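## Task

A free-standing wooden chest with seven shallow drawers sits on the table; its fourth drawer counting down from the top contains three small round tea tins. Pull that drawer open and place one tin so that all of it rests on the table, upright or on its side. When finished, the two remaining tins must still be inside that drawer, all seven drawers must be closed, and the chest must stay where it began. Nothing may still be in motion at the end, and nothing counts as done if the robot is what holds it in place; release everything and pull the hand away.

## Robot and tools

ROBOT. One six-joint arm carrying a five-finger right hand. Every command is a single row of 14 numbers, each in [-1, 1]: dx, dy, dz, rx, ry, rz, little, ring, middle, index, thumb_bend, thumb_turn, force_limit, speed. There is no second arm.

FRAMES. Result poses use the scene frame: origin on the table surface beneath the arm base, +z up, +y to the left when facing along +x. Positions are in metres, orientation as quaternion wxyz, velocities in m/s and rad/s. Commands instead use the hand point's own axes. The hand point sits 0.05 m in front of the palm, where index pad and thumb tip meet in a pinch. Its +z runs along straightened fingers (fingertips 0.06 to 0.07 m beyond it), +y points out of the palm, +x crosses the palm toward the little finger. A bracket on the little-finger side of the wrist protrudes 0.03 m past the point along +y and 0.11 m across the palm; it can collide.

POSE PART OF A ROW. dx, dy, dz, rx, ry, rz are an offset, not a pose: they are measured in hand-point axes from the hand point's pose in the latest result that reported it (before any such result in the scene, or for a second call within one reply, from where the arm is when the action begins). 1.0 equals 0.6 m for dx to dz and 180 degrees for the rotation vector rx, ry, rz. Every row in an action counts from that same reference, not from the row before. All zeros drives the hand back to the reference, so it is not a pause. Per control step the command is clipped to 100 mm and 16 degrees from the measured pose, and motion trails commands by about 0.17 s; check the reported pose and send the remainder.

HAND PART. little, ring, middle, index, thumb_bend: absolute targets, +1 straight/open, -1 fully curled. thumb_turn: +1 beside the palm, -1 across in front of it. A pinch is roughly index -0.22, thumb_bend -0.75, thumb_turn -0.57. force_limit maps linearly from about 0 N (-1) to 10 N (+1) at the fingertip, 15 N for both thumb motors; it only stops closing. speed runs from nearly zero (-1) to full (+1, whole travel in 0.6 s); use -0.9 or below for a gentle grip. A motor moves only when its target changes by 0.01 or more, then locks; repeating the same numbers keeps the grip. With the thumb turned across, the hand can wrap objects 0.035 to 0.08 m wide.

TOOLS.
execute_actions: {"actions": [...], "pictures": bool}. Empty list only reports state. One item {"rows": [...], "steps": n} runs up to 15 rows over n steps (max 15, 1/30 s each, default 15; the last row repeats). One item {"steps": n} without rows waits until n steps (max 300) have passed since the previous result, reply time included.
move: {"target": row, "speed": m/s 0.002 to 0.5 (default 0.25; turning up to twice that in rad/s), "stop_force": N 9 to 40, optional}. Straight path of 0.5 to 10 s toward the target offset; it does not avoid obstacles and may overshoot the speed. With stop_force, the path ends when push against the motion exceeds that value, then backs off two steps; use it slowly, don't rely on it while rotating, and omit it when moving away from a surface you press on. The result adds a move: line (done, off_target, moving, held, fault, contact) with limits (paced = clipped, held = steps blocked) and distance from target.
wait: {"seconds": 0 to 10}; nothing new is sent.
zoom_image: {"camera": cam_high | cam_low | cam_wrist, "region": [x0, y0, x1, y1]} in pixels, at most 504 by 504. cam_high and cam_low are 504x504, cam_wrist 616x616.
show_instructions: shows the scene's reference pages.
finished_scene: {"scene": 1 or 2}; ends that scene irreversibly and starts the next.

RESULT LINES. State gives end_effector_position, end_effector_quat_wxyz, velocities, joint positions and torques (torques are noisy and offset). Wrist force and Wrist torque are in hand-point axes, noisy (up to 2.4 N sd, offset up to 4 N), saturating near 50 N; a press reads as force pointing back into the arm. hand_measured, hand_stopped_by (moving, target, force, stalled, fault), hand_load_n (positive = finger pushed open), hand_force_limit, hand_speed list six values in motor order. Loads falling near 0 signal a lost grip. "pose unreachable" and HELD mark commands the clearance check changed or blocked. "Hand target" shows where the controller is heading.

CAUTIONS. The arm is stiff: aiming even slightly into a firm surface can trigger a fault. Contact torque at a joint limit (141 N m for the big joints, 26.3 N m for the wrists) or 150 N of outside force stops the arm for 10 s. Motors warn at 70 °C and brake at 85 °C. Approach slowly, avoid slams, drops, and anything going off the table; loose items may get brief outside nudges. Joint ranges: elbow 0 to 3.142 rad, others wide.

Each tool is called as a command line: name --argument value for each argument, lists and objects as JSON in quotes; but a table of rows of numbers goes row by row, as --pt "numbers of a row", without its own name.

Reference images:

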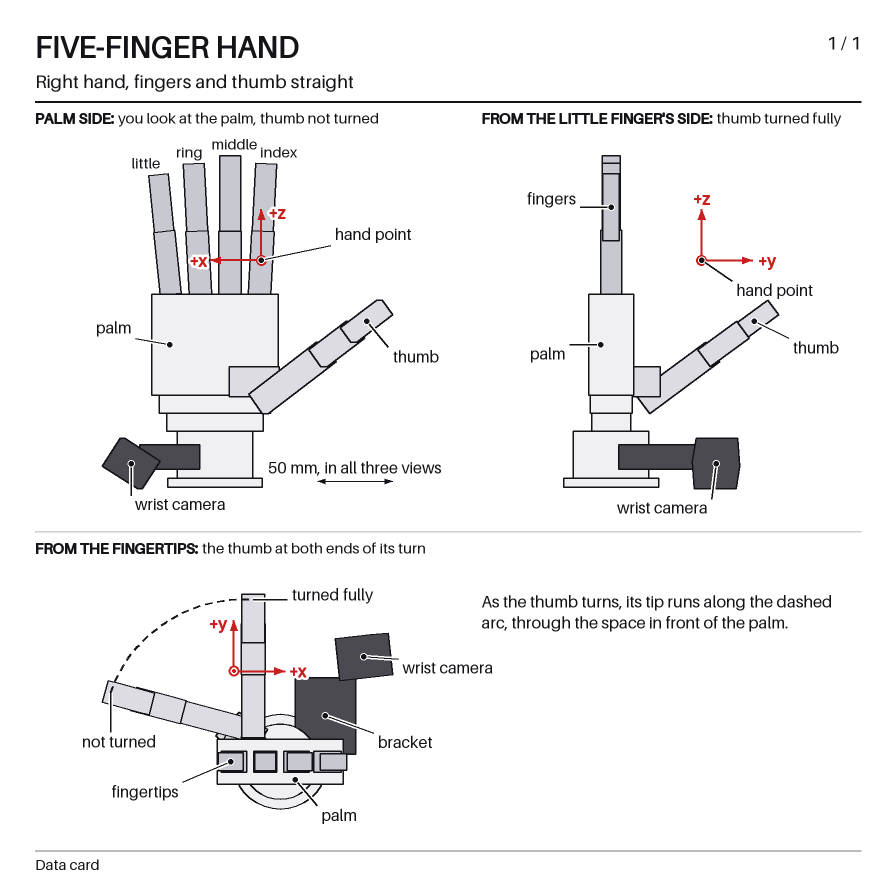

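## Session

execute_actions --actions '[]'

Scene clock: 0.00 s of 6600.00 s.
end_effector_position=(-0.0427, +0.3396, +0.3291) hand_measured=(+1.000, +1.000, +1.000, +1.000, +1.000, +1.000) hand_load_n=(+0.0, +0.0, +0.0, +0.0, +0.0, +0.0) hand_stopped_by=(target, target, target, target, target, target) hand_force_limit=0.00 hand_speed=-0.80 end_effector_quat_wxyz=(-0.131, +0.991, -0.011, +0.014) end_effector_velocity=(-0.000, +0.000, +0.000) end_effector_angular_velocity=(+0.000, +0.000, -0.001)
Joint positions: [ 1.452 -0.716  1.702  0.773  1.926 -3.222]
Joint velocities: [ 0.    -0.    -0.001  0.001 -0.     0.001]
Joint torques (N m, as the arm reports them, + toward a larger angle): no reading
Wrist force (N, on the end effector, along its own x y z axes, offset not removed): no reading
Wrist torque (N m, same axes, about the end effector's origin, offset not removed): no reading
Hand target: -0.043, +0.340, +0.329; -0.131, +0.991, -0.011, +0.014

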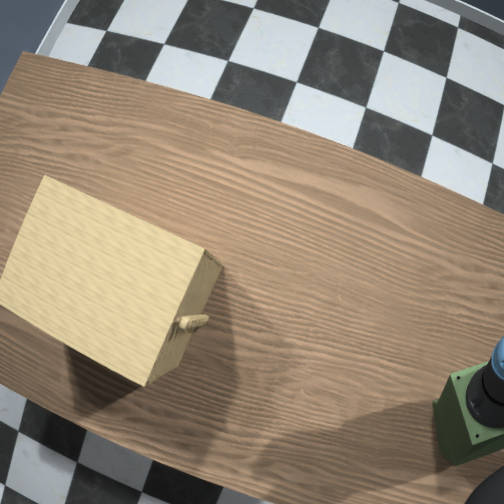

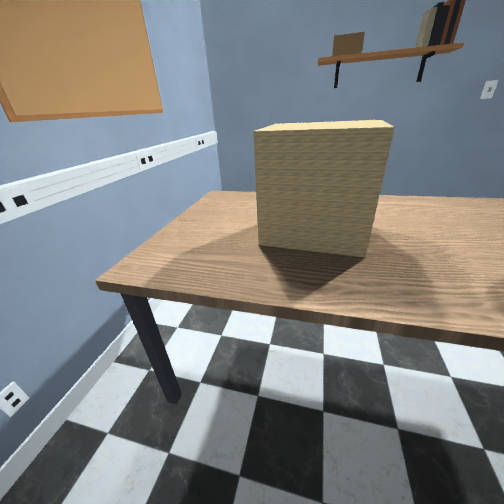

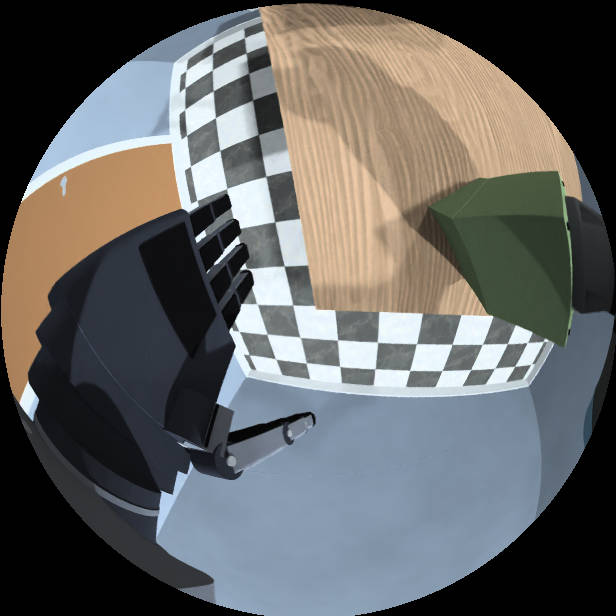

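zoom_image --camera "cam_high" --region '[0, 150, 260, 410]'

zoom_image --camera "cam_high" --region '[330, 300, 504, 504]'

Region (0, 150, 260, 410) of cam_high's 504x504 image, scaled by 1.938, with more detail than that image has.

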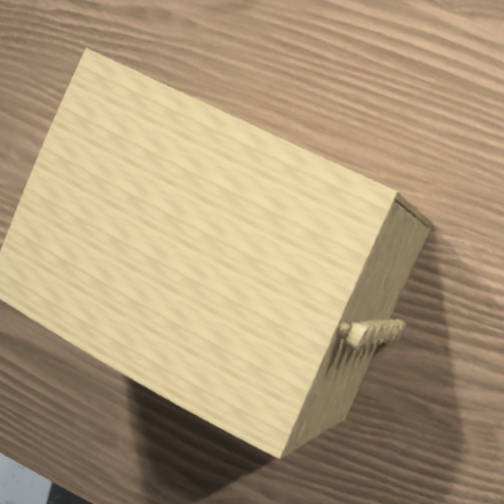

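Region (330, 300, 504, 504) of cam_high's 504x504 image, scaled by 2.471, with more detail than that image has; it fills the left 430 columns of this view, and the rest is white.

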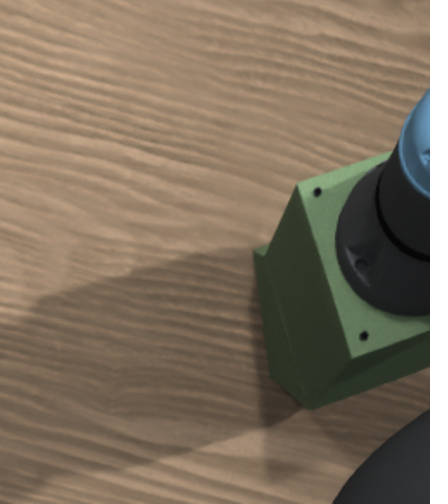

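move --target '[0.7,0.2,0,0,0.2,0,1,1,1,1,1,1,0,1]' --speed 0.3

Scene clock: 13.10 s of 6600.00 s.
end_effector_position=(+0.3745, +0.2130, +0.3080) hand_measured=(+1.000, +1.000, +1.000, +1.000, +1.000, +1.000) hand_load_n=(+0.0, +0.0, +0.0, +0.0, +0.0, +0.0) hand_stopped_by=(target, target, target, target, target, target) hand_force_limit=0.00 hand_speed=1.00 end_effector_quat_wxyz=(-0.120, +0.939, -0.051, +0.319) end_effector_velocity=(+0.002, -0.000, -0.000) end_effector_angular_velocity=(+0.004, -0.005, +0.003)
Joint positions: [ 0.73  -1.21   1.987  0.055  2.294 -4.345]
Joint velocities: [-0.005 -0.005  0.004 -0.01  -0.007 -0.011]
Joint torques (N m, as the arm reports them, + toward a larger angle): [  0.87 -33.13   0.58  -1.73  -3.05  -1.94]
Wrist force (N, on the end effector, along its own x y z axes, offset not removed): [-0.2 1.6 -1.1]
Wrist torque (N m, same axes, about the end effector's origin, offset not removed): [0.35 0.29 0.22]
Hand target: +0.375, +0.213, +0.308; -0.121, +0.939, -0.051, +0.319
Off the commanded pose: 0.001 m, 0 deg.
After step 90, 7.93 s passed at rest.
move: done

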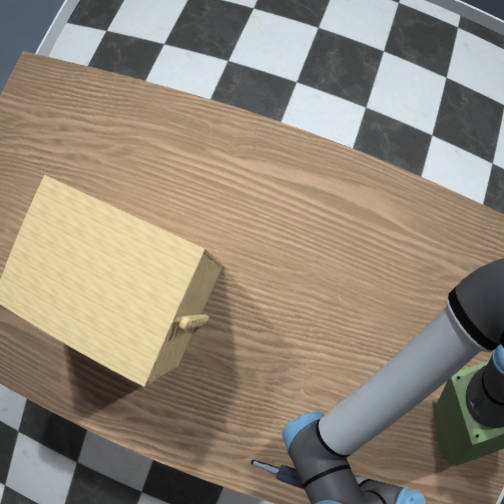

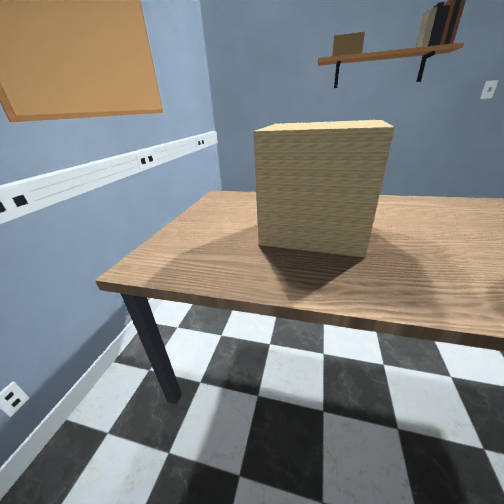

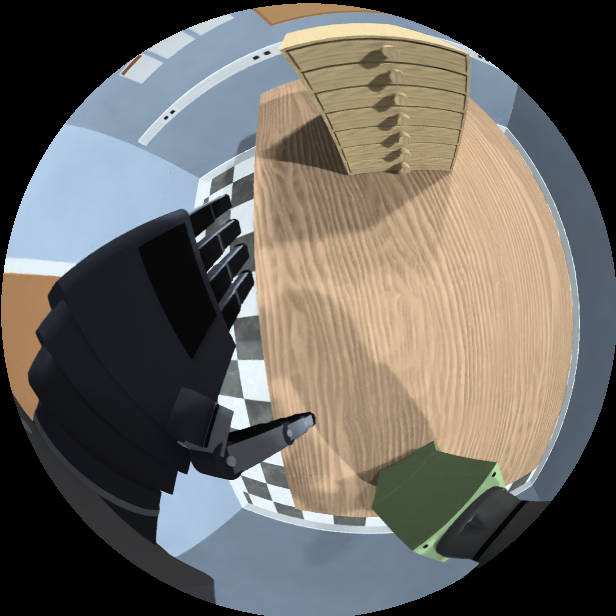

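move --target '[-0.1,0.115,0.055,0,0.3,0,1,1,1,1,1,1,0,1]' --speed 0.3

Scene clock: 21.03 s of 6600.00 s.
end_effector_position=(+0.3661, +0.1993, +0.2906) hand_measured=(+1.000, +1.000, +1.000, +1.000, +1.000, +1.000) hand_load_n=(+0.0, +0.0, +0.0, +0.0, +0.0, +0.0) hand_stopped_by=(target, target, target, target, target, target) hand_force_limit=0.00 hand_speed=1.00 end_effector_quat_wxyz=(-0.109, +0.906, -0.064, +0.405) end_effector_velocity=(+0.001, +0.001, +0.001) end_effector_angular_velocity=(+0.001, -0.002, -0.001)
Joint positions: [ 0.74  -1.242  2.166 -0.329  2.368 -4.503]
Joint velocities: [ 0.     0.    -0.003 -0.     0.    -0.   ]
Joint torques (N m, as the arm reports them, + toward a larger angle): [ -0.15  -6.89 -18.86  -2.2   -2.68   1.74]
Wrist force (N, on the end effector, along its own x y z axes, offset not removed): [0.0 2.7 0.2]
Wrist torque (N m, same axes, about the end effector's origin, offset not removed): [0.54 0.36 0.37]
Hand target: +0.366, +0.199, +0.291; -0.109, +0.906, -0.064, +0.405
Off the commanded pose: 0.074 m, 43 deg; orientation clipped at the last step of the last action.
After step 90, 3.03 s passed at rest.
move: held; limits=paced,held; held on 40 of 57 steps, including the last
pose unreachable: on one or more control steps of this call an arm could not follow its commanded pose, so it was not sent that pose on those steps. On the call's last step it was still not sent that pose. It may still have moved: this result reports where it is.
cause: the commanded pose would bring two parts of the arm too close to each other (joints 4 (wrist 1) to 6 (wrist 3) lie between them).

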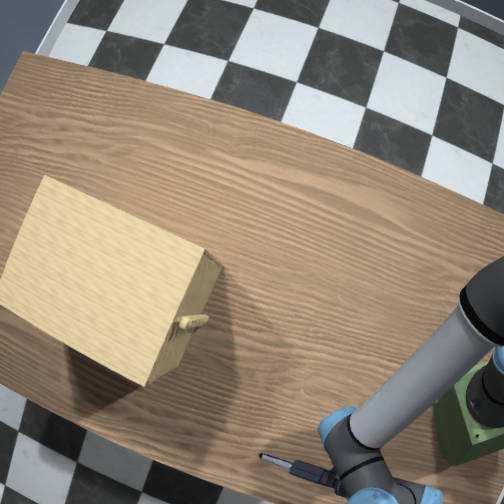

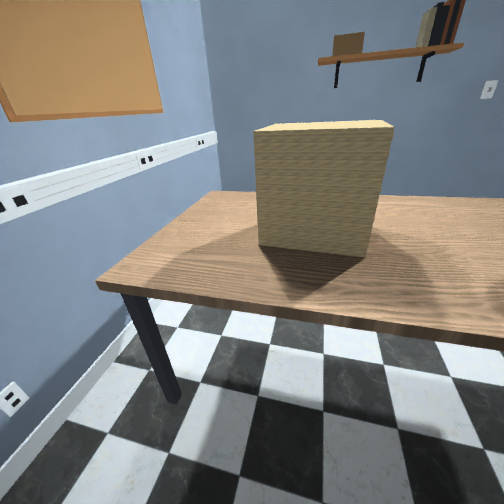

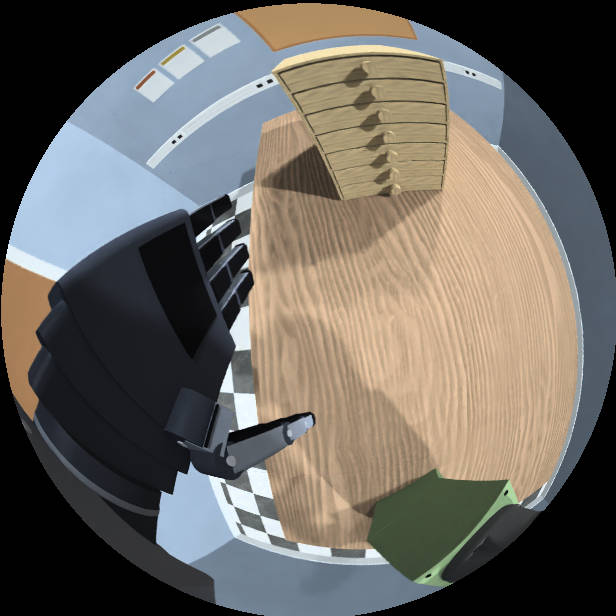

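zoom_image --camera "cam_wrist" --region '[260, 30, 470, 210]'

zoom_image --camera "cam_high" --region '[140, 285, 240, 365]'

Region (260, 30, 470, 210) of cam_wrist's 616x616 image, scaled by 2.400, with more detail than that image has; it fills the top 432 rows of this view, and the rest is white.

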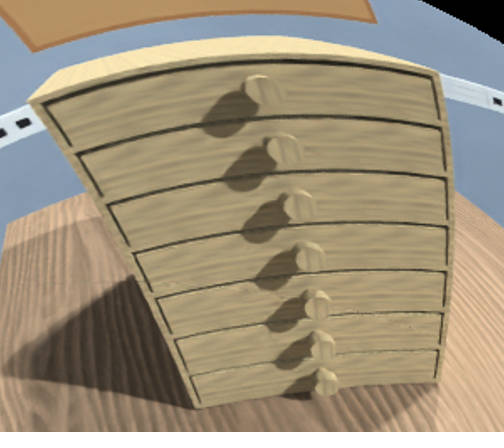

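Region (140, 285, 240, 365) of cam_high's 504x504 image, scaled by 5.040, with more detail than that image has; it fills the top 403 rows of this view, and the rest is white.

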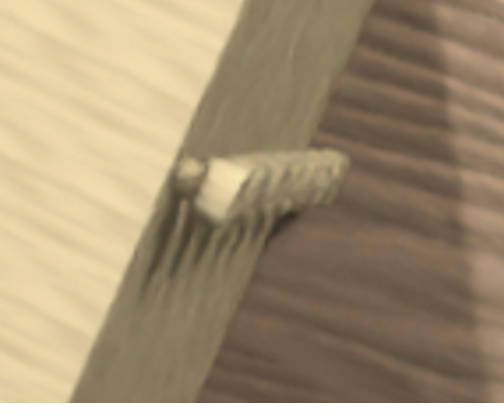

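move --target '[0.149,0.252,0.175,0.235,0.0855,-0.219,1,1,1,1,1,1,0,1]' --speed 0.3

Scene clock: 70.20 s of 6600.00 s.
end_effector_position=(+0.4955, +0.0538, +0.2519) hand_measured=(+1.000, +1.000, +1.000, +1.000, +1.000, +1.000) hand_load_n=(+0.0, +0.0, +0.0, +0.0, +0.0, +0.0) hand_stopped_by=(target, target, target, target, target, target) hand_force_limit=0.00 hand_speed=1.00 end_effector_quat_wxyz=(-0.142, +0.838, +0.216, +0.480) end_effector_velocity=(+0.002, -0.002, -0.001) end_effector_angular_velocity=(+0.012, -0.042, +0.093)
Joint positions: [-0.202 -1.626  2.405 -0.331  1.188 -5.484]
Joint velocities: [-0.116 -0.013  0.013  0.047 -0.187 -0.12 ]
Joint torques (N m, as the arm reports them, + toward a larger angle): [ -2.28 -30.52   9.21   2.84  -4.3   -2.29]
Wrist force (N, on the end effector, along its own x y z axes, offset not removed): [0.4 2.1 -1.6]
Wrist torque (N m, same axes, about the end effector's origin, offset not removed): [0.44 0.21 0.32]
Hand target: +0.496, +0.054, +0.252; -0.146, +0.835, +0.222, +0.482
Off the commanded pose: 0.006 m, 28 deg; orientation clipped at the last step of the last action.
After step 90, 39.30 s passed at rest.
move: moving (no rest 5 s after the path's end); limits=paced

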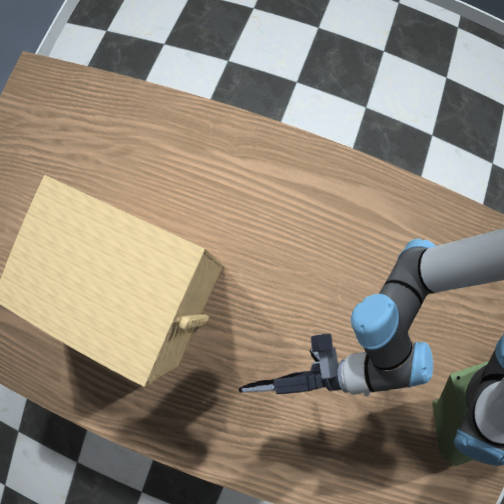

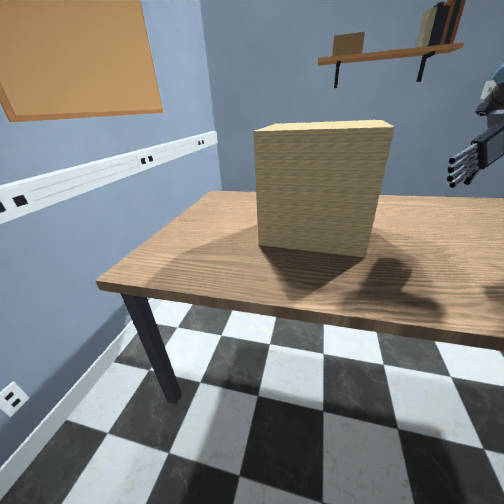

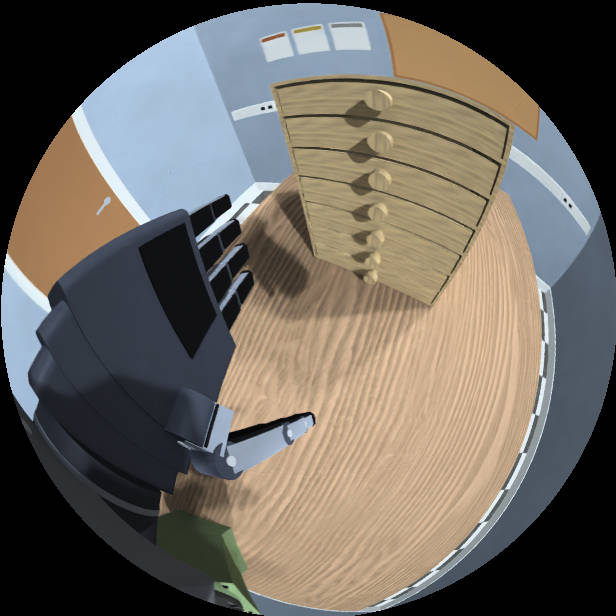

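move --target '[0.022,0.062,0.035,0.123,0.066,-0.065,1,1,1,1,1,1,0,1]' --speed 0.3

Scene clock: 73.83 s of 6600.00 s.
end_effector_position=(+0.5357, +0.0343, +0.2519) hand_measured=(+1.000, +1.000, +1.000, +1.000, +1.000, +1.000) hand_load_n=(+0.0, +0.0, +0.0, +0.0, +0.0, +0.0) hand_stopped_by=(target, target, target, target, target, target) hand_force_limit=0.00 hand_speed=1.00 end_effector_quat_wxyz=(-0.270, +0.718, +0.368, +0.525) end_effector_velocity=(+0.002, +0.000, -0.000) end_effector_angular_velocity=(+0.002, +0.002, +0.016)
Joint positions: [-0.59  -1.395  2.185  0.251  0.537 -6.28 ]
Joint velocities: [ 0.     0.013 -0.015  0.033 -0.001 -0.029]
Joint torques (N m, as the arm reports them, + toward a larger angle): [  1.98 -18.05 -16.61   4.45  -4.09  -1.7 ]
Wrist force (N, on the end effector, along its own x y z axes, offset not removed): [1.9 0.0 1.0]
Wrist torque (N m, same axes, about the end effector's origin, offset not removed): [-0.11 -0.12 0.38]
Hand target: +0.536, +0.034, +0.252; -0.270, +0.718, +0.369, +0.525
Off the commanded pose: 0.000 m, 1 deg.
joint sent to its limit — the command would take joint 6 (wrist 3) past its lower limit, so that joint was sent only as far as its limit.
move: done

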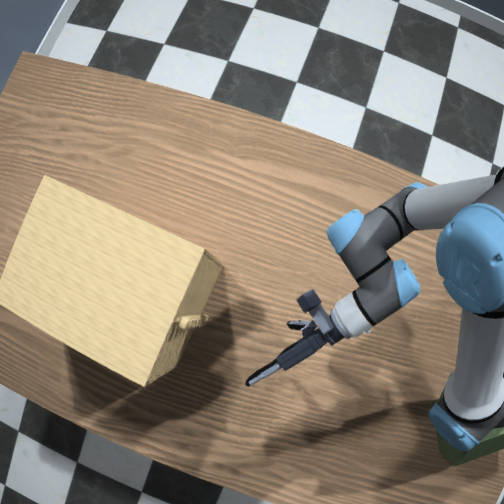

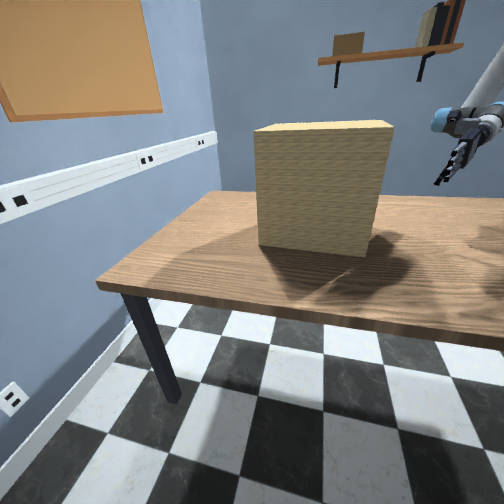

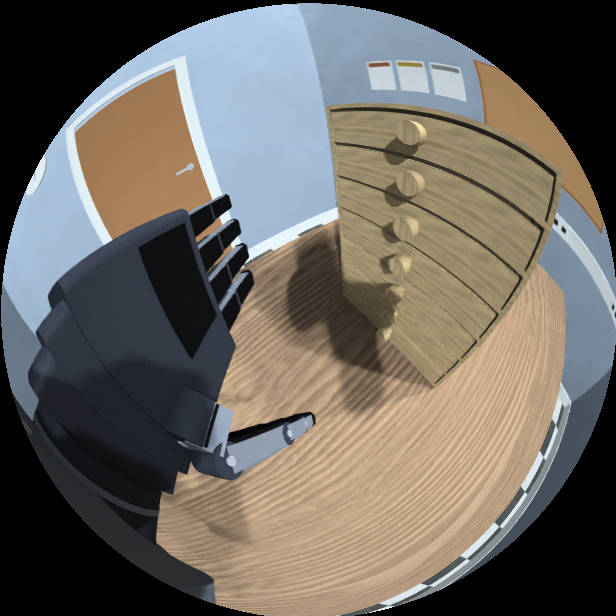

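move --target '[0.03,-0.081,-0.07,0,-0.14,0,1,1,1,1,1,1,0,1]' --speed 0.3

move --target '[0,0,0,0,0,0.6,1,1,1,1,1,1,0,1]' --speed 0.5

Scene clock: 83.83 s of 6600.00 s.
end_effector_position=(+0.4761, +0.0344, +0.2819) hand_measured=(+1.000, +1.000, +1.000, +1.000, +1.000, +1.000) hand_load_n=(+0.0, +0.0, +0.0, +0.0, +0.0, +0.0) hand_stopped_by=(target, target, target, target, target, target) hand_force_limit=0.00 hand_speed=1.00 end_effector_quat_wxyz=(-0.183, +0.815, +0.418, +0.357) end_effector_velocity=(-0.001, +0.000, +0.000) end_effector_angular_velocity=(-0.012, +0.010, -0.002)
Joint positions: [-0.294 -1.664  2.211  0.357  1.142 -6.002]
Joint velocities: [ 0.018 -0.    -0.004  0.002  0.026  0.016]
Joint torques (N m, as the arm reports them, + toward a larger angle): [ 22.71 -16.12 -22.52   4.22   1.26   2.26]
Wrist force (N, on the end effector, along its own x y z axes, offset not removed): [-0.7 3.2 -1.4]
Wrist torque (N m, same axes, about the end effector's origin, offset not removed): [0.59 0.33 0.37]
Hand target: +0.476, +0.034, +0.282; -0.183, +0.815, +0.418, +0.356
Off the commanded pose: 0.000 m, 0 deg.
After step 90, 5.67 s passed at rest.
move: done

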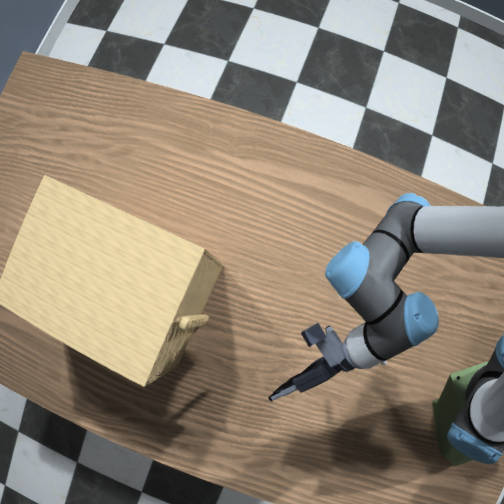

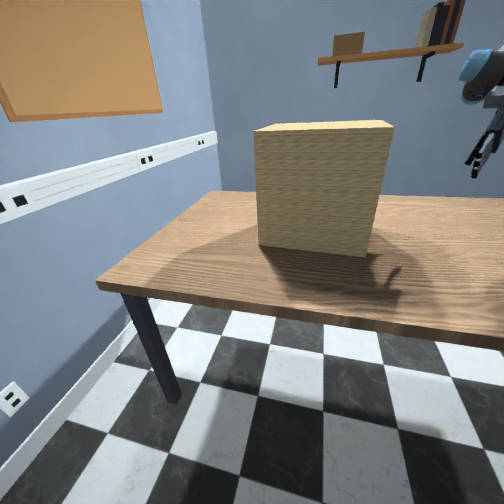

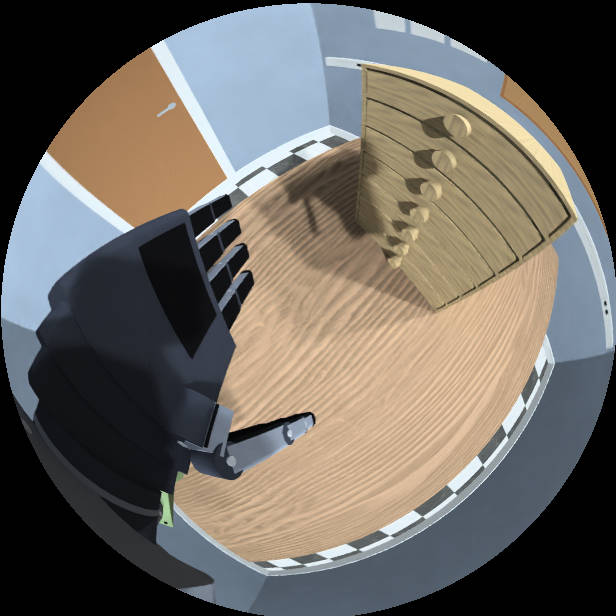

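Scene clock: 86.40 s of 6600.00 s.
end_effector_position=(+0.4761, +0.0344, +0.2820) hand_measured=(+1.000, +1.000, +1.000, +1.000, +1.000, +1.000) hand_load_n=(+0.0, +0.0, +0.0, +0.0, +0.0, +0.0) hand_stopped_by=(target, target, target, target, target, target) hand_force_limit=0.00 hand_speed=1.00 end_effector_quat_wxyz=(-0.397, +0.818, -0.413, +0.062) end_effector_velocity=(-0.000, +0.000, +0.000) end_effector_angular_velocity=(+0.005, +0.008, -0.008)
Joint positions: [-0.336 -1.536  1.912  0.544  1.116 -4.154]
Joint velocities: [-0.001  0.     0.    -0.     0.     0.011]
Joint torques (N m, as the arm reports them, + toward a larger angle): [  0.62 -16.84 -26.61   3.7    1.06   1.65]
Wrist force (N, on the end effector, along its own x y z axes, offset not removed): [1.9 2.8 -0.2]
Wrist torque (N m, same axes, about the end effector's origin, offset not removed): [0.41 0.04 0.29]
Hand target: +0.476, +0.034, +0.282; -0.396, +0.817, -0.413, +0.062
Off the commanded pose: 0.000 m, 0 deg.
move: done

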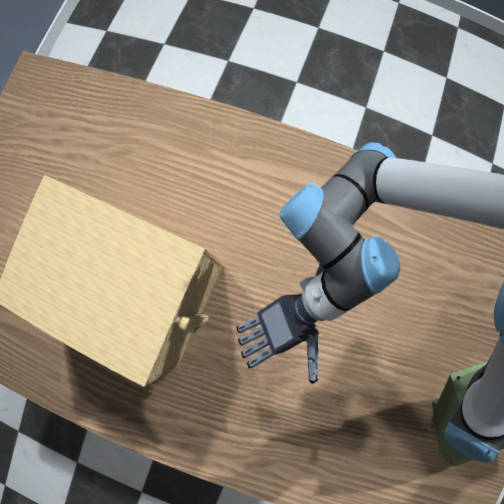

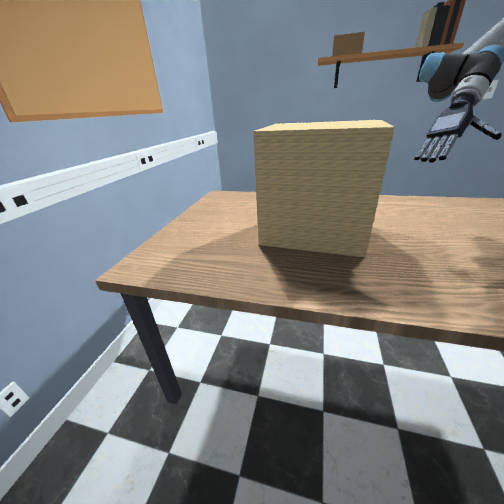

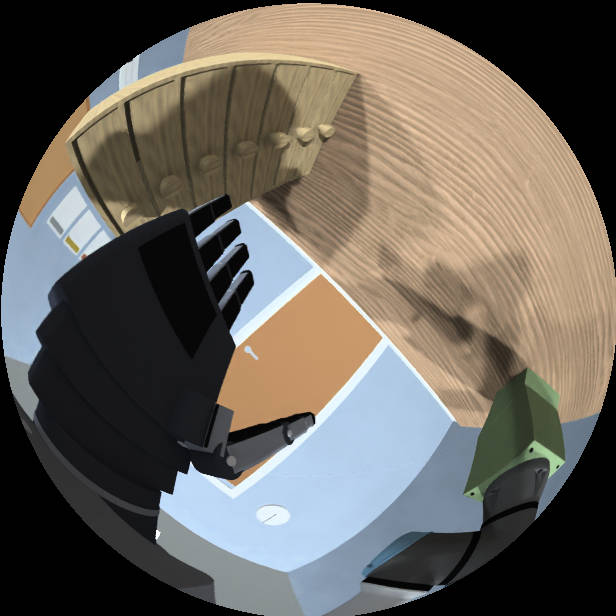

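move --target '[0,0,0,0,0,0.7,1,1,1,1,1,1,0,1]' --speed 0.5

move --target '[0,0,0,0,0,0.6,1,1,1,1,1,1,0,1]' --speed 0.5

Scene clock: 93.47 s of 6600.00 s.
end_effector_position=(+0.4761, +0.0344, +0.2819) hand_measured=(+1.000, +1.000, +1.000, +1.000, +1.000, +1.000) hand_load_n=(+0.0, +0.0, +0.0, +0.0, +0.0, +0.0) hand_stopped_by=(target, target, target, target, target, target) hand_force_limit=0.00 hand_speed=1.00 end_effector_quat_wxyz=(+0.235, -0.004, +0.916, +0.325) end_effector_velocity=(-0.000, +0.001, +0.000) end_effector_angular_velocity=(+0.004, +0.009, -0.010)
Joint positions: [-0.683 -1.523  2.162  0.463  0.93  -2.301]
Joint velocities: [ 0.001 -0.003  0.005 -0.004  0.002  0.016]
Joint torques (N m, as the arm reports them, + toward a larger angle): [ 24.65 -40.41   9.07   0.47   1.21   1.81]
Wrist force (N, on the end effector, along its own x y z axes, offset not removed): [1.1 -0.3 0.7]
Wrist torque (N m, same axes, about the end effector's origin, offset not removed): [-0.10 0.13 0.23]
Hand target: +0.476, +0.034, +0.282; +0.235, -0.003, +0.916, +0.325
Off the commanded pose: 0.000 m, 0 deg.
After step 90, 1.20 s passed at rest.
move: done

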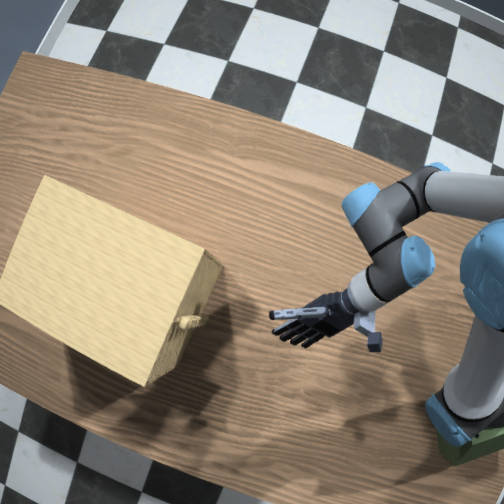

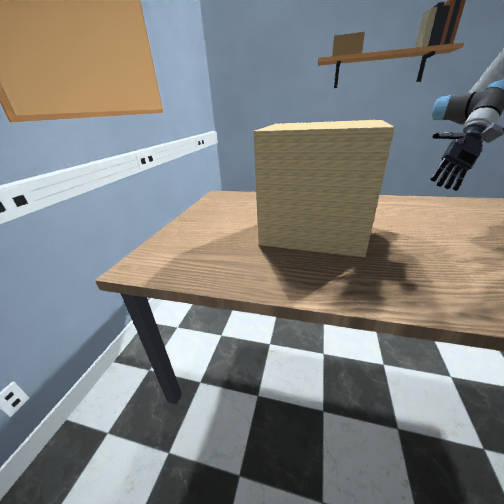

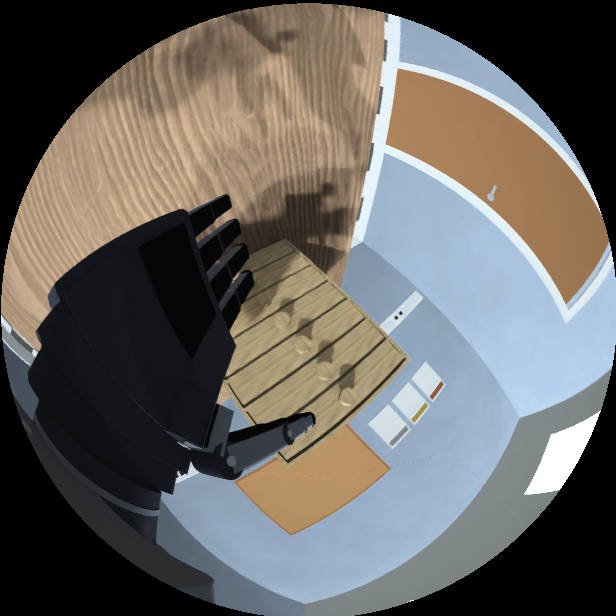

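Scene clock: 96.07 s of 6600.00 s.
end_effector_position=(+0.4761, +0.0343, +0.2819) hand_measured=(+1.000, +1.000, +1.000, +1.000, +1.000, +1.000) hand_load_n=(+0.0, +0.0, +0.0, +0.0, +0.0, +0.0) hand_stopped_by=(target, target, target, target, target, target) hand_force_limit=0.00 hand_speed=1.00 end_effector_quat_wxyz=(-0.125, +0.738, +0.542, +0.382) end_effector_velocity=(-0.000, +0.000, -0.001) end_effector_angular_velocity=(-0.001, +0.012, -0.012)
Joint positions: [-0.374 -1.671  2.265  0.342  1.092 -0.108]
Joint velocities: [ 0.012  0.    -0.003 -0.003  0.015  0.027]
Joint torques (N m, as the arm reports them, + toward a larger angle): [ 24.46 -33.36 -22.29  -0.17   1.34   1.94]
Wrist force (N, on the end effector, along its own x y z axes, offset not removed): [3.3 0.0 1.0]
Wrist torque (N m, same axes, about the end effector's origin, offset not removed): [-0.08 -0.24 0.54]
Hand target: +0.476, +0.034, +0.282; -0.125, +0.739, +0.542, +0.382
Off the commanded pose: 0.000 m, 0 deg.
move: done

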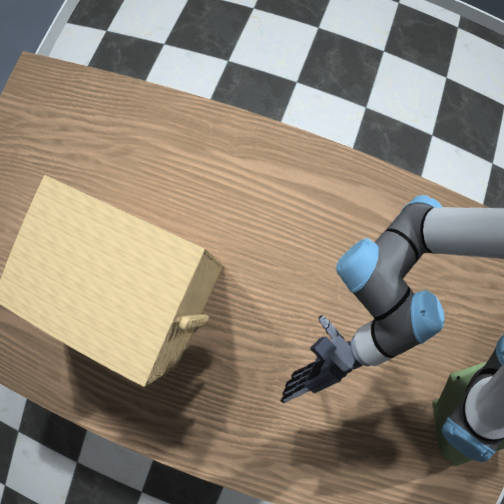

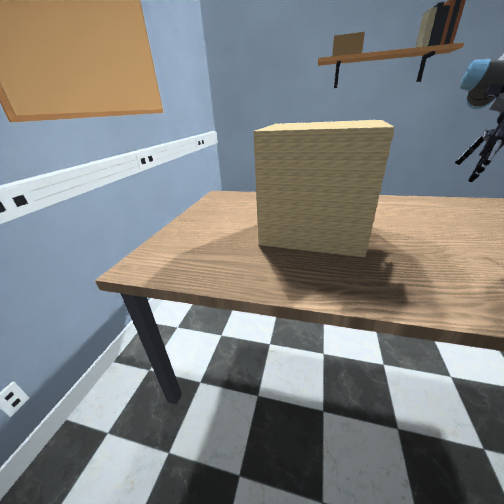

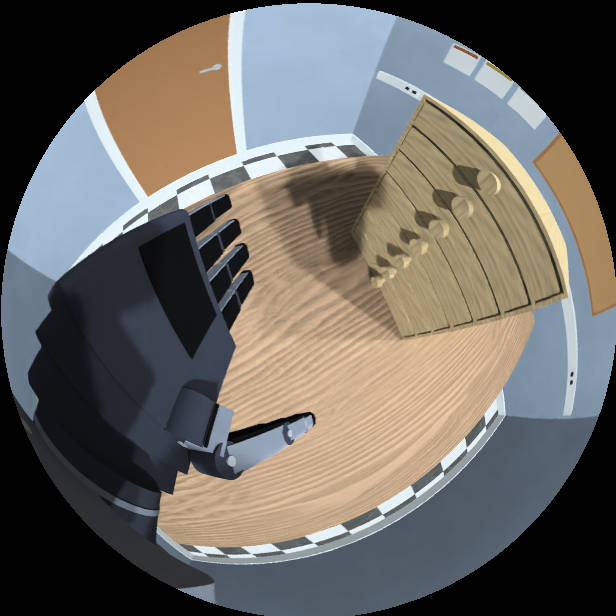

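move --target '[-0.098,0.098,0.306,0,0,0,1,1,1,0.3,-0.75,-0.57,0,0.5]' --speed 0.25

Scene clock: 99.70 s of 6600.00 s.
end_effector_position=(+0.6003, +0.0802, +0.1303) hand_measured=(+1.000, +1.000, +1.000, +0.300, -0.750, -0.570) hand_load_n=(+0.0, +0.0, +0.0, +0.0, +0.0, +0.0) hand_stopped_by=(target, target, target, target, target, target) hand_force_limit=0.00 hand_speed=0.50 end_effector_quat_wxyz=(-0.125, +0.738, +0.542, +0.382) end_effector_velocity=(+0.001, +0.001, -0.002) end_effector_angular_velocity=(-0.000, +0.000, +0.001)
Joint positions: [-0.272 -1.108  1.923  0.081  1.155 -0.018]
Joint velocities: [ 0.001  0.006 -0.005  0.     0.001  0.   ]
Joint torques (N m, as the arm reports them, + toward a larger angle): [ 31.42 -21.74 -20.05  -0.41   1.53   1.58]
Wrist force (N, on the end effector, along its own x y z axes, offset not removed): [2.8 0.3 0.1]
Wrist torque (N m, same axes, about the end effector's origin, offset not removed): [0.05 -0.10 0.52]
Hand target: +0.601, +0.080, +0.130; -0.125, +0.738, +0.542, +0.382
Off the commanded pose: 0.000 m, 0 deg.
move: done

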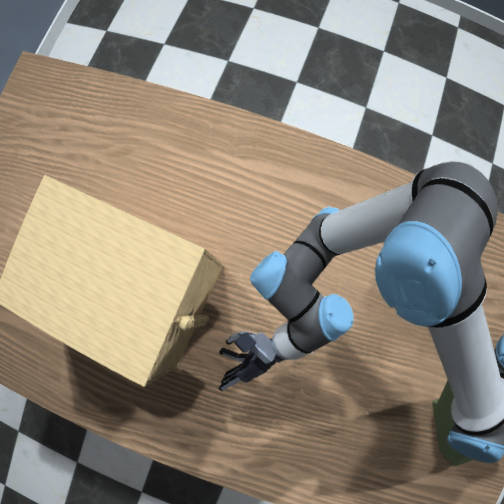

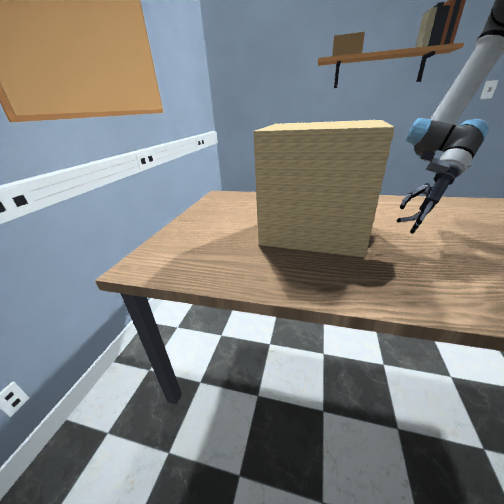

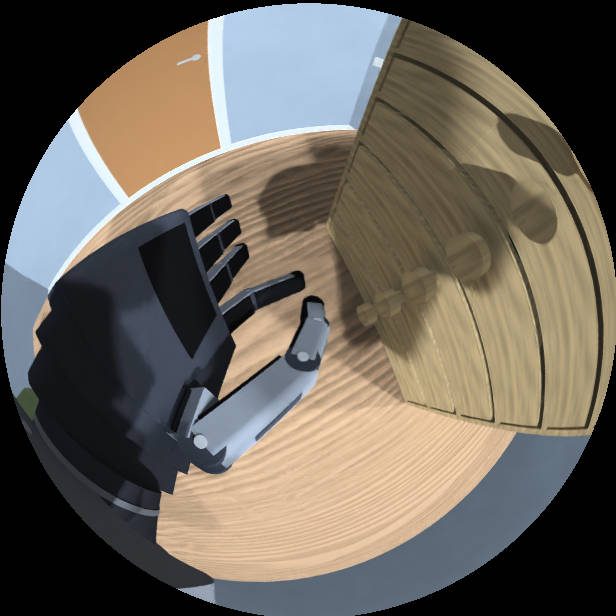

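zoom_image --camera "cam_wrist" --region '[300, 60, 616, 376]'

Region (300, 60, 616, 376) of cam_wrist's 616x616 image, scaled by 1.595, with more detail than that image has.

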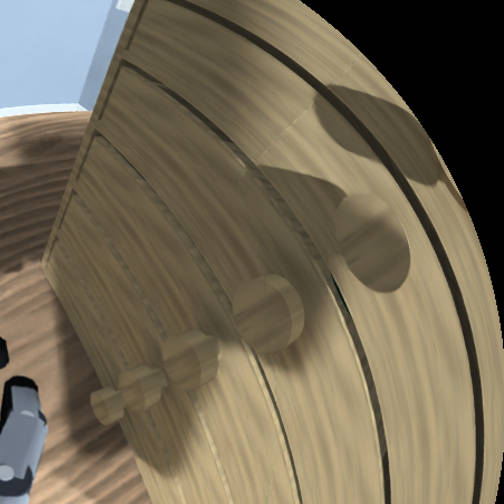

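move --target '[0.072,0.064,-0.076,0,0,0,1,1,1,0.3,-0.75,-0.57,0,0.5]' --speed 0.2

zoom_image --camera "cam_wrist" --region '[260, 100, 576, 416]'

Scene clock: 110.77 s of 6600.00 s.
end_effector_position=(+0.6202, +0.0687, +0.2000) hand_measured=(+1.000, +1.000, +1.000, +0.300, -0.750, -0.570) hand_load_n=(+0.0, +0.0, +0.0, +0.0, +0.0, +0.0) hand_stopped_by=(target, target, target, target, target, target) hand_force_limit=0.00 hand_speed=0.50 end_effector_quat_wxyz=(-0.125, +0.738, +0.542, +0.382) end_effector_velocity=(+0.000, -0.000, +0.002) end_effector_angular_velocity=(+0.000, +0.001, +0.001)
Joint positions: [-0.214 -1.227  1.867  0.238  1.191  0.03 ]
Joint velocities: [ 0.002 -0.003 -0.002  0.006  0.001  0.001]
Joint torques (N m, as the arm reports them, + toward a larger angle): [ 30.45 -45.01 -23.13   3.76   1.25   1.64]
Wrist force (N, on the end effector, along its own x y z axes, offset not removed): [0.5 1.8 -1.0]
Wrist torque (N m, same axes, about the end effector's origin, offset not removed): [0.25 0.30 0.37]
Hand target: +0.620, +0.069, +0.200; -0.125, +0.738, +0.542, +0.382
Off the commanded pose: 0.000 m, 0 deg.
After step 90, 7.07 s passed at rest.
move: done

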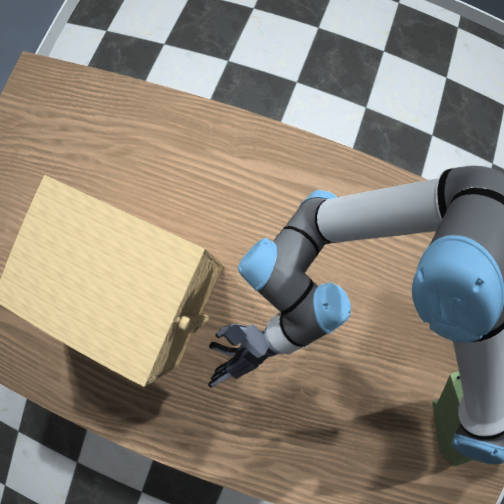

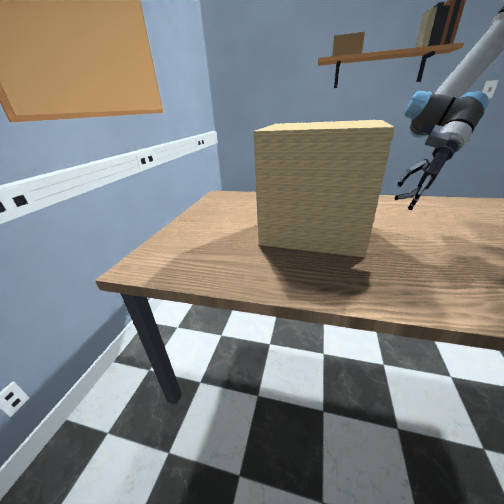

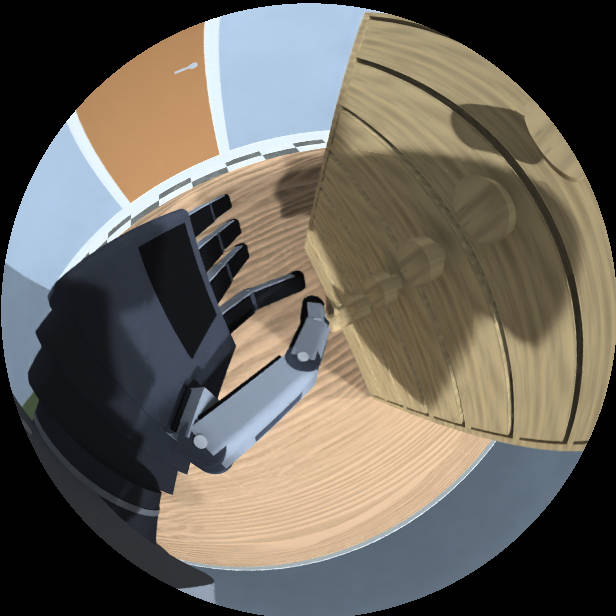

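Region (260, 100, 576, 416) of cam_wrist's 616x616 image, scaled by 1.595, with more detail than that image has.

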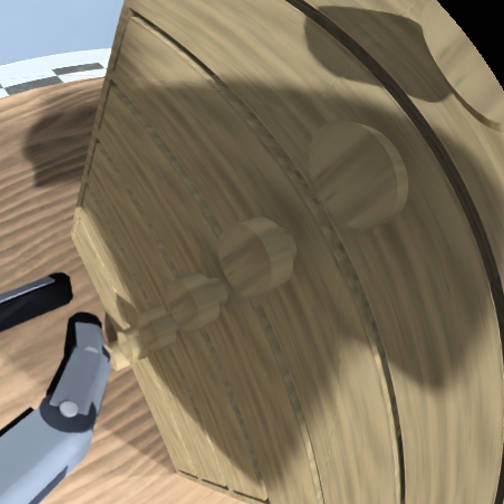

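move --target '[0.015,0.055,-0.003,0,0,0,1,1,1,0.5,-0.75,-0.57,0,0.5]' --speed 0.1

zoom_image --camera "cam_wrist" --region '[240, 150, 540, 450]'

zoom_image --camera "cam_high" --region '[140, 250, 300, 410]'

Scene clock: 118.63 s of 6600.00 s.
end_effector_position=(+0.6498, +0.0614, +0.2150) hand_measured=(+1.000, +1.000, +1.000, +0.500, -0.750, -0.570) hand_load_n=(+0.0, +0.0, +0.0, +0.0, +0.0, +0.0) hand_stopped_by=(target, target, target, target, target, target) hand_force_limit=0.00 hand_speed=0.50 end_effector_quat_wxyz=(-0.125, +0.738, +0.542, +0.382) end_effector_velocity=(+0.002, -0.000, +0.001) end_effector_angular_velocity=(-0.000, +0.000, +0.000)
Joint positions: [-0.198 -1.212  1.768  0.317  1.201  0.044]
Joint velocities: [ 0.001  0.002 -0.008  0.006  0.001  0.001]
Joint torques (N m, as the arm reports them, + toward a larger angle): [ 31.74 -23.27 -23.17   3.74   1.34   1.93]
Wrist force (N, on the end effector, along its own x y z axes, offset not removed): [1.3 0.7 -0.3]
Wrist torque (N m, same axes, about the end effector's origin, offset not removed): [0.19 0.12 0.17]
Hand target: +0.650, +0.061, +0.215; -0.125, +0.738, +0.542, +0.382
Off the commanded pose: 0.000 m, 0 deg.
After step 90, 3.97 s passed at rest.
move: done

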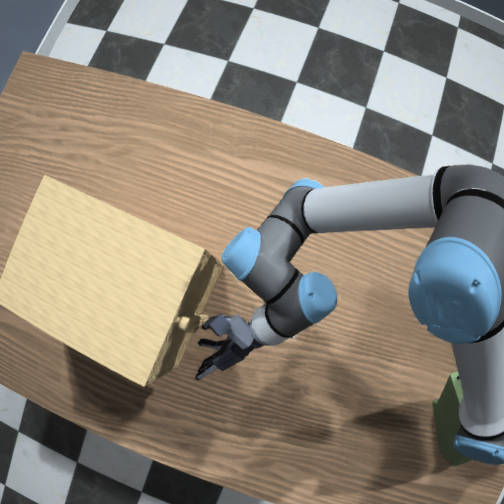

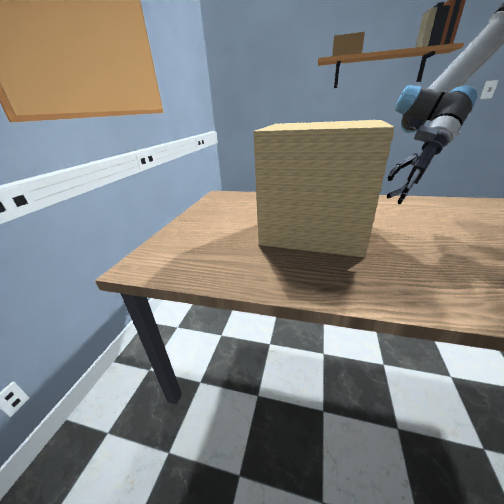

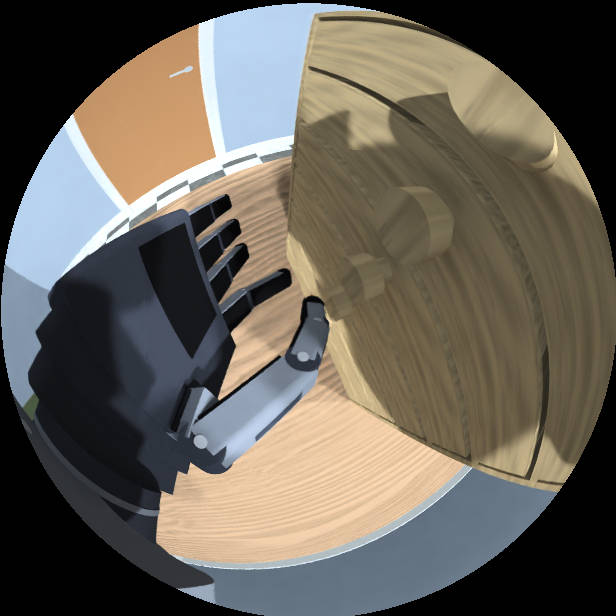

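Region (240, 150, 540, 450) of cam_wrist's 616x616 image, scaled by 1.680, with more detail than that image has.

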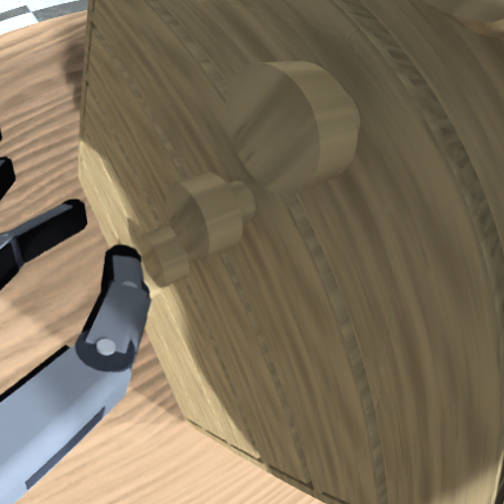

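Region (140, 250, 300, 410) of cam_high's 504x504 image, scaled by 3.150, with more detail than that image has.

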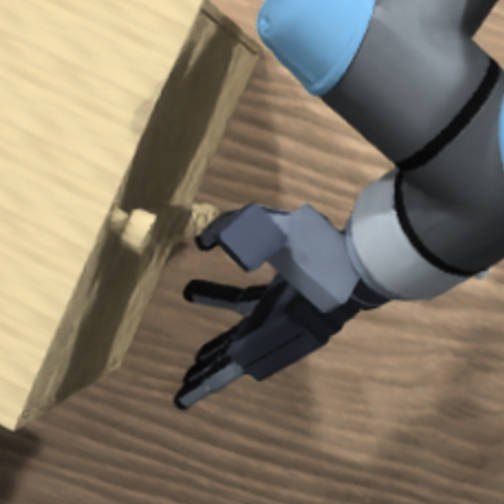

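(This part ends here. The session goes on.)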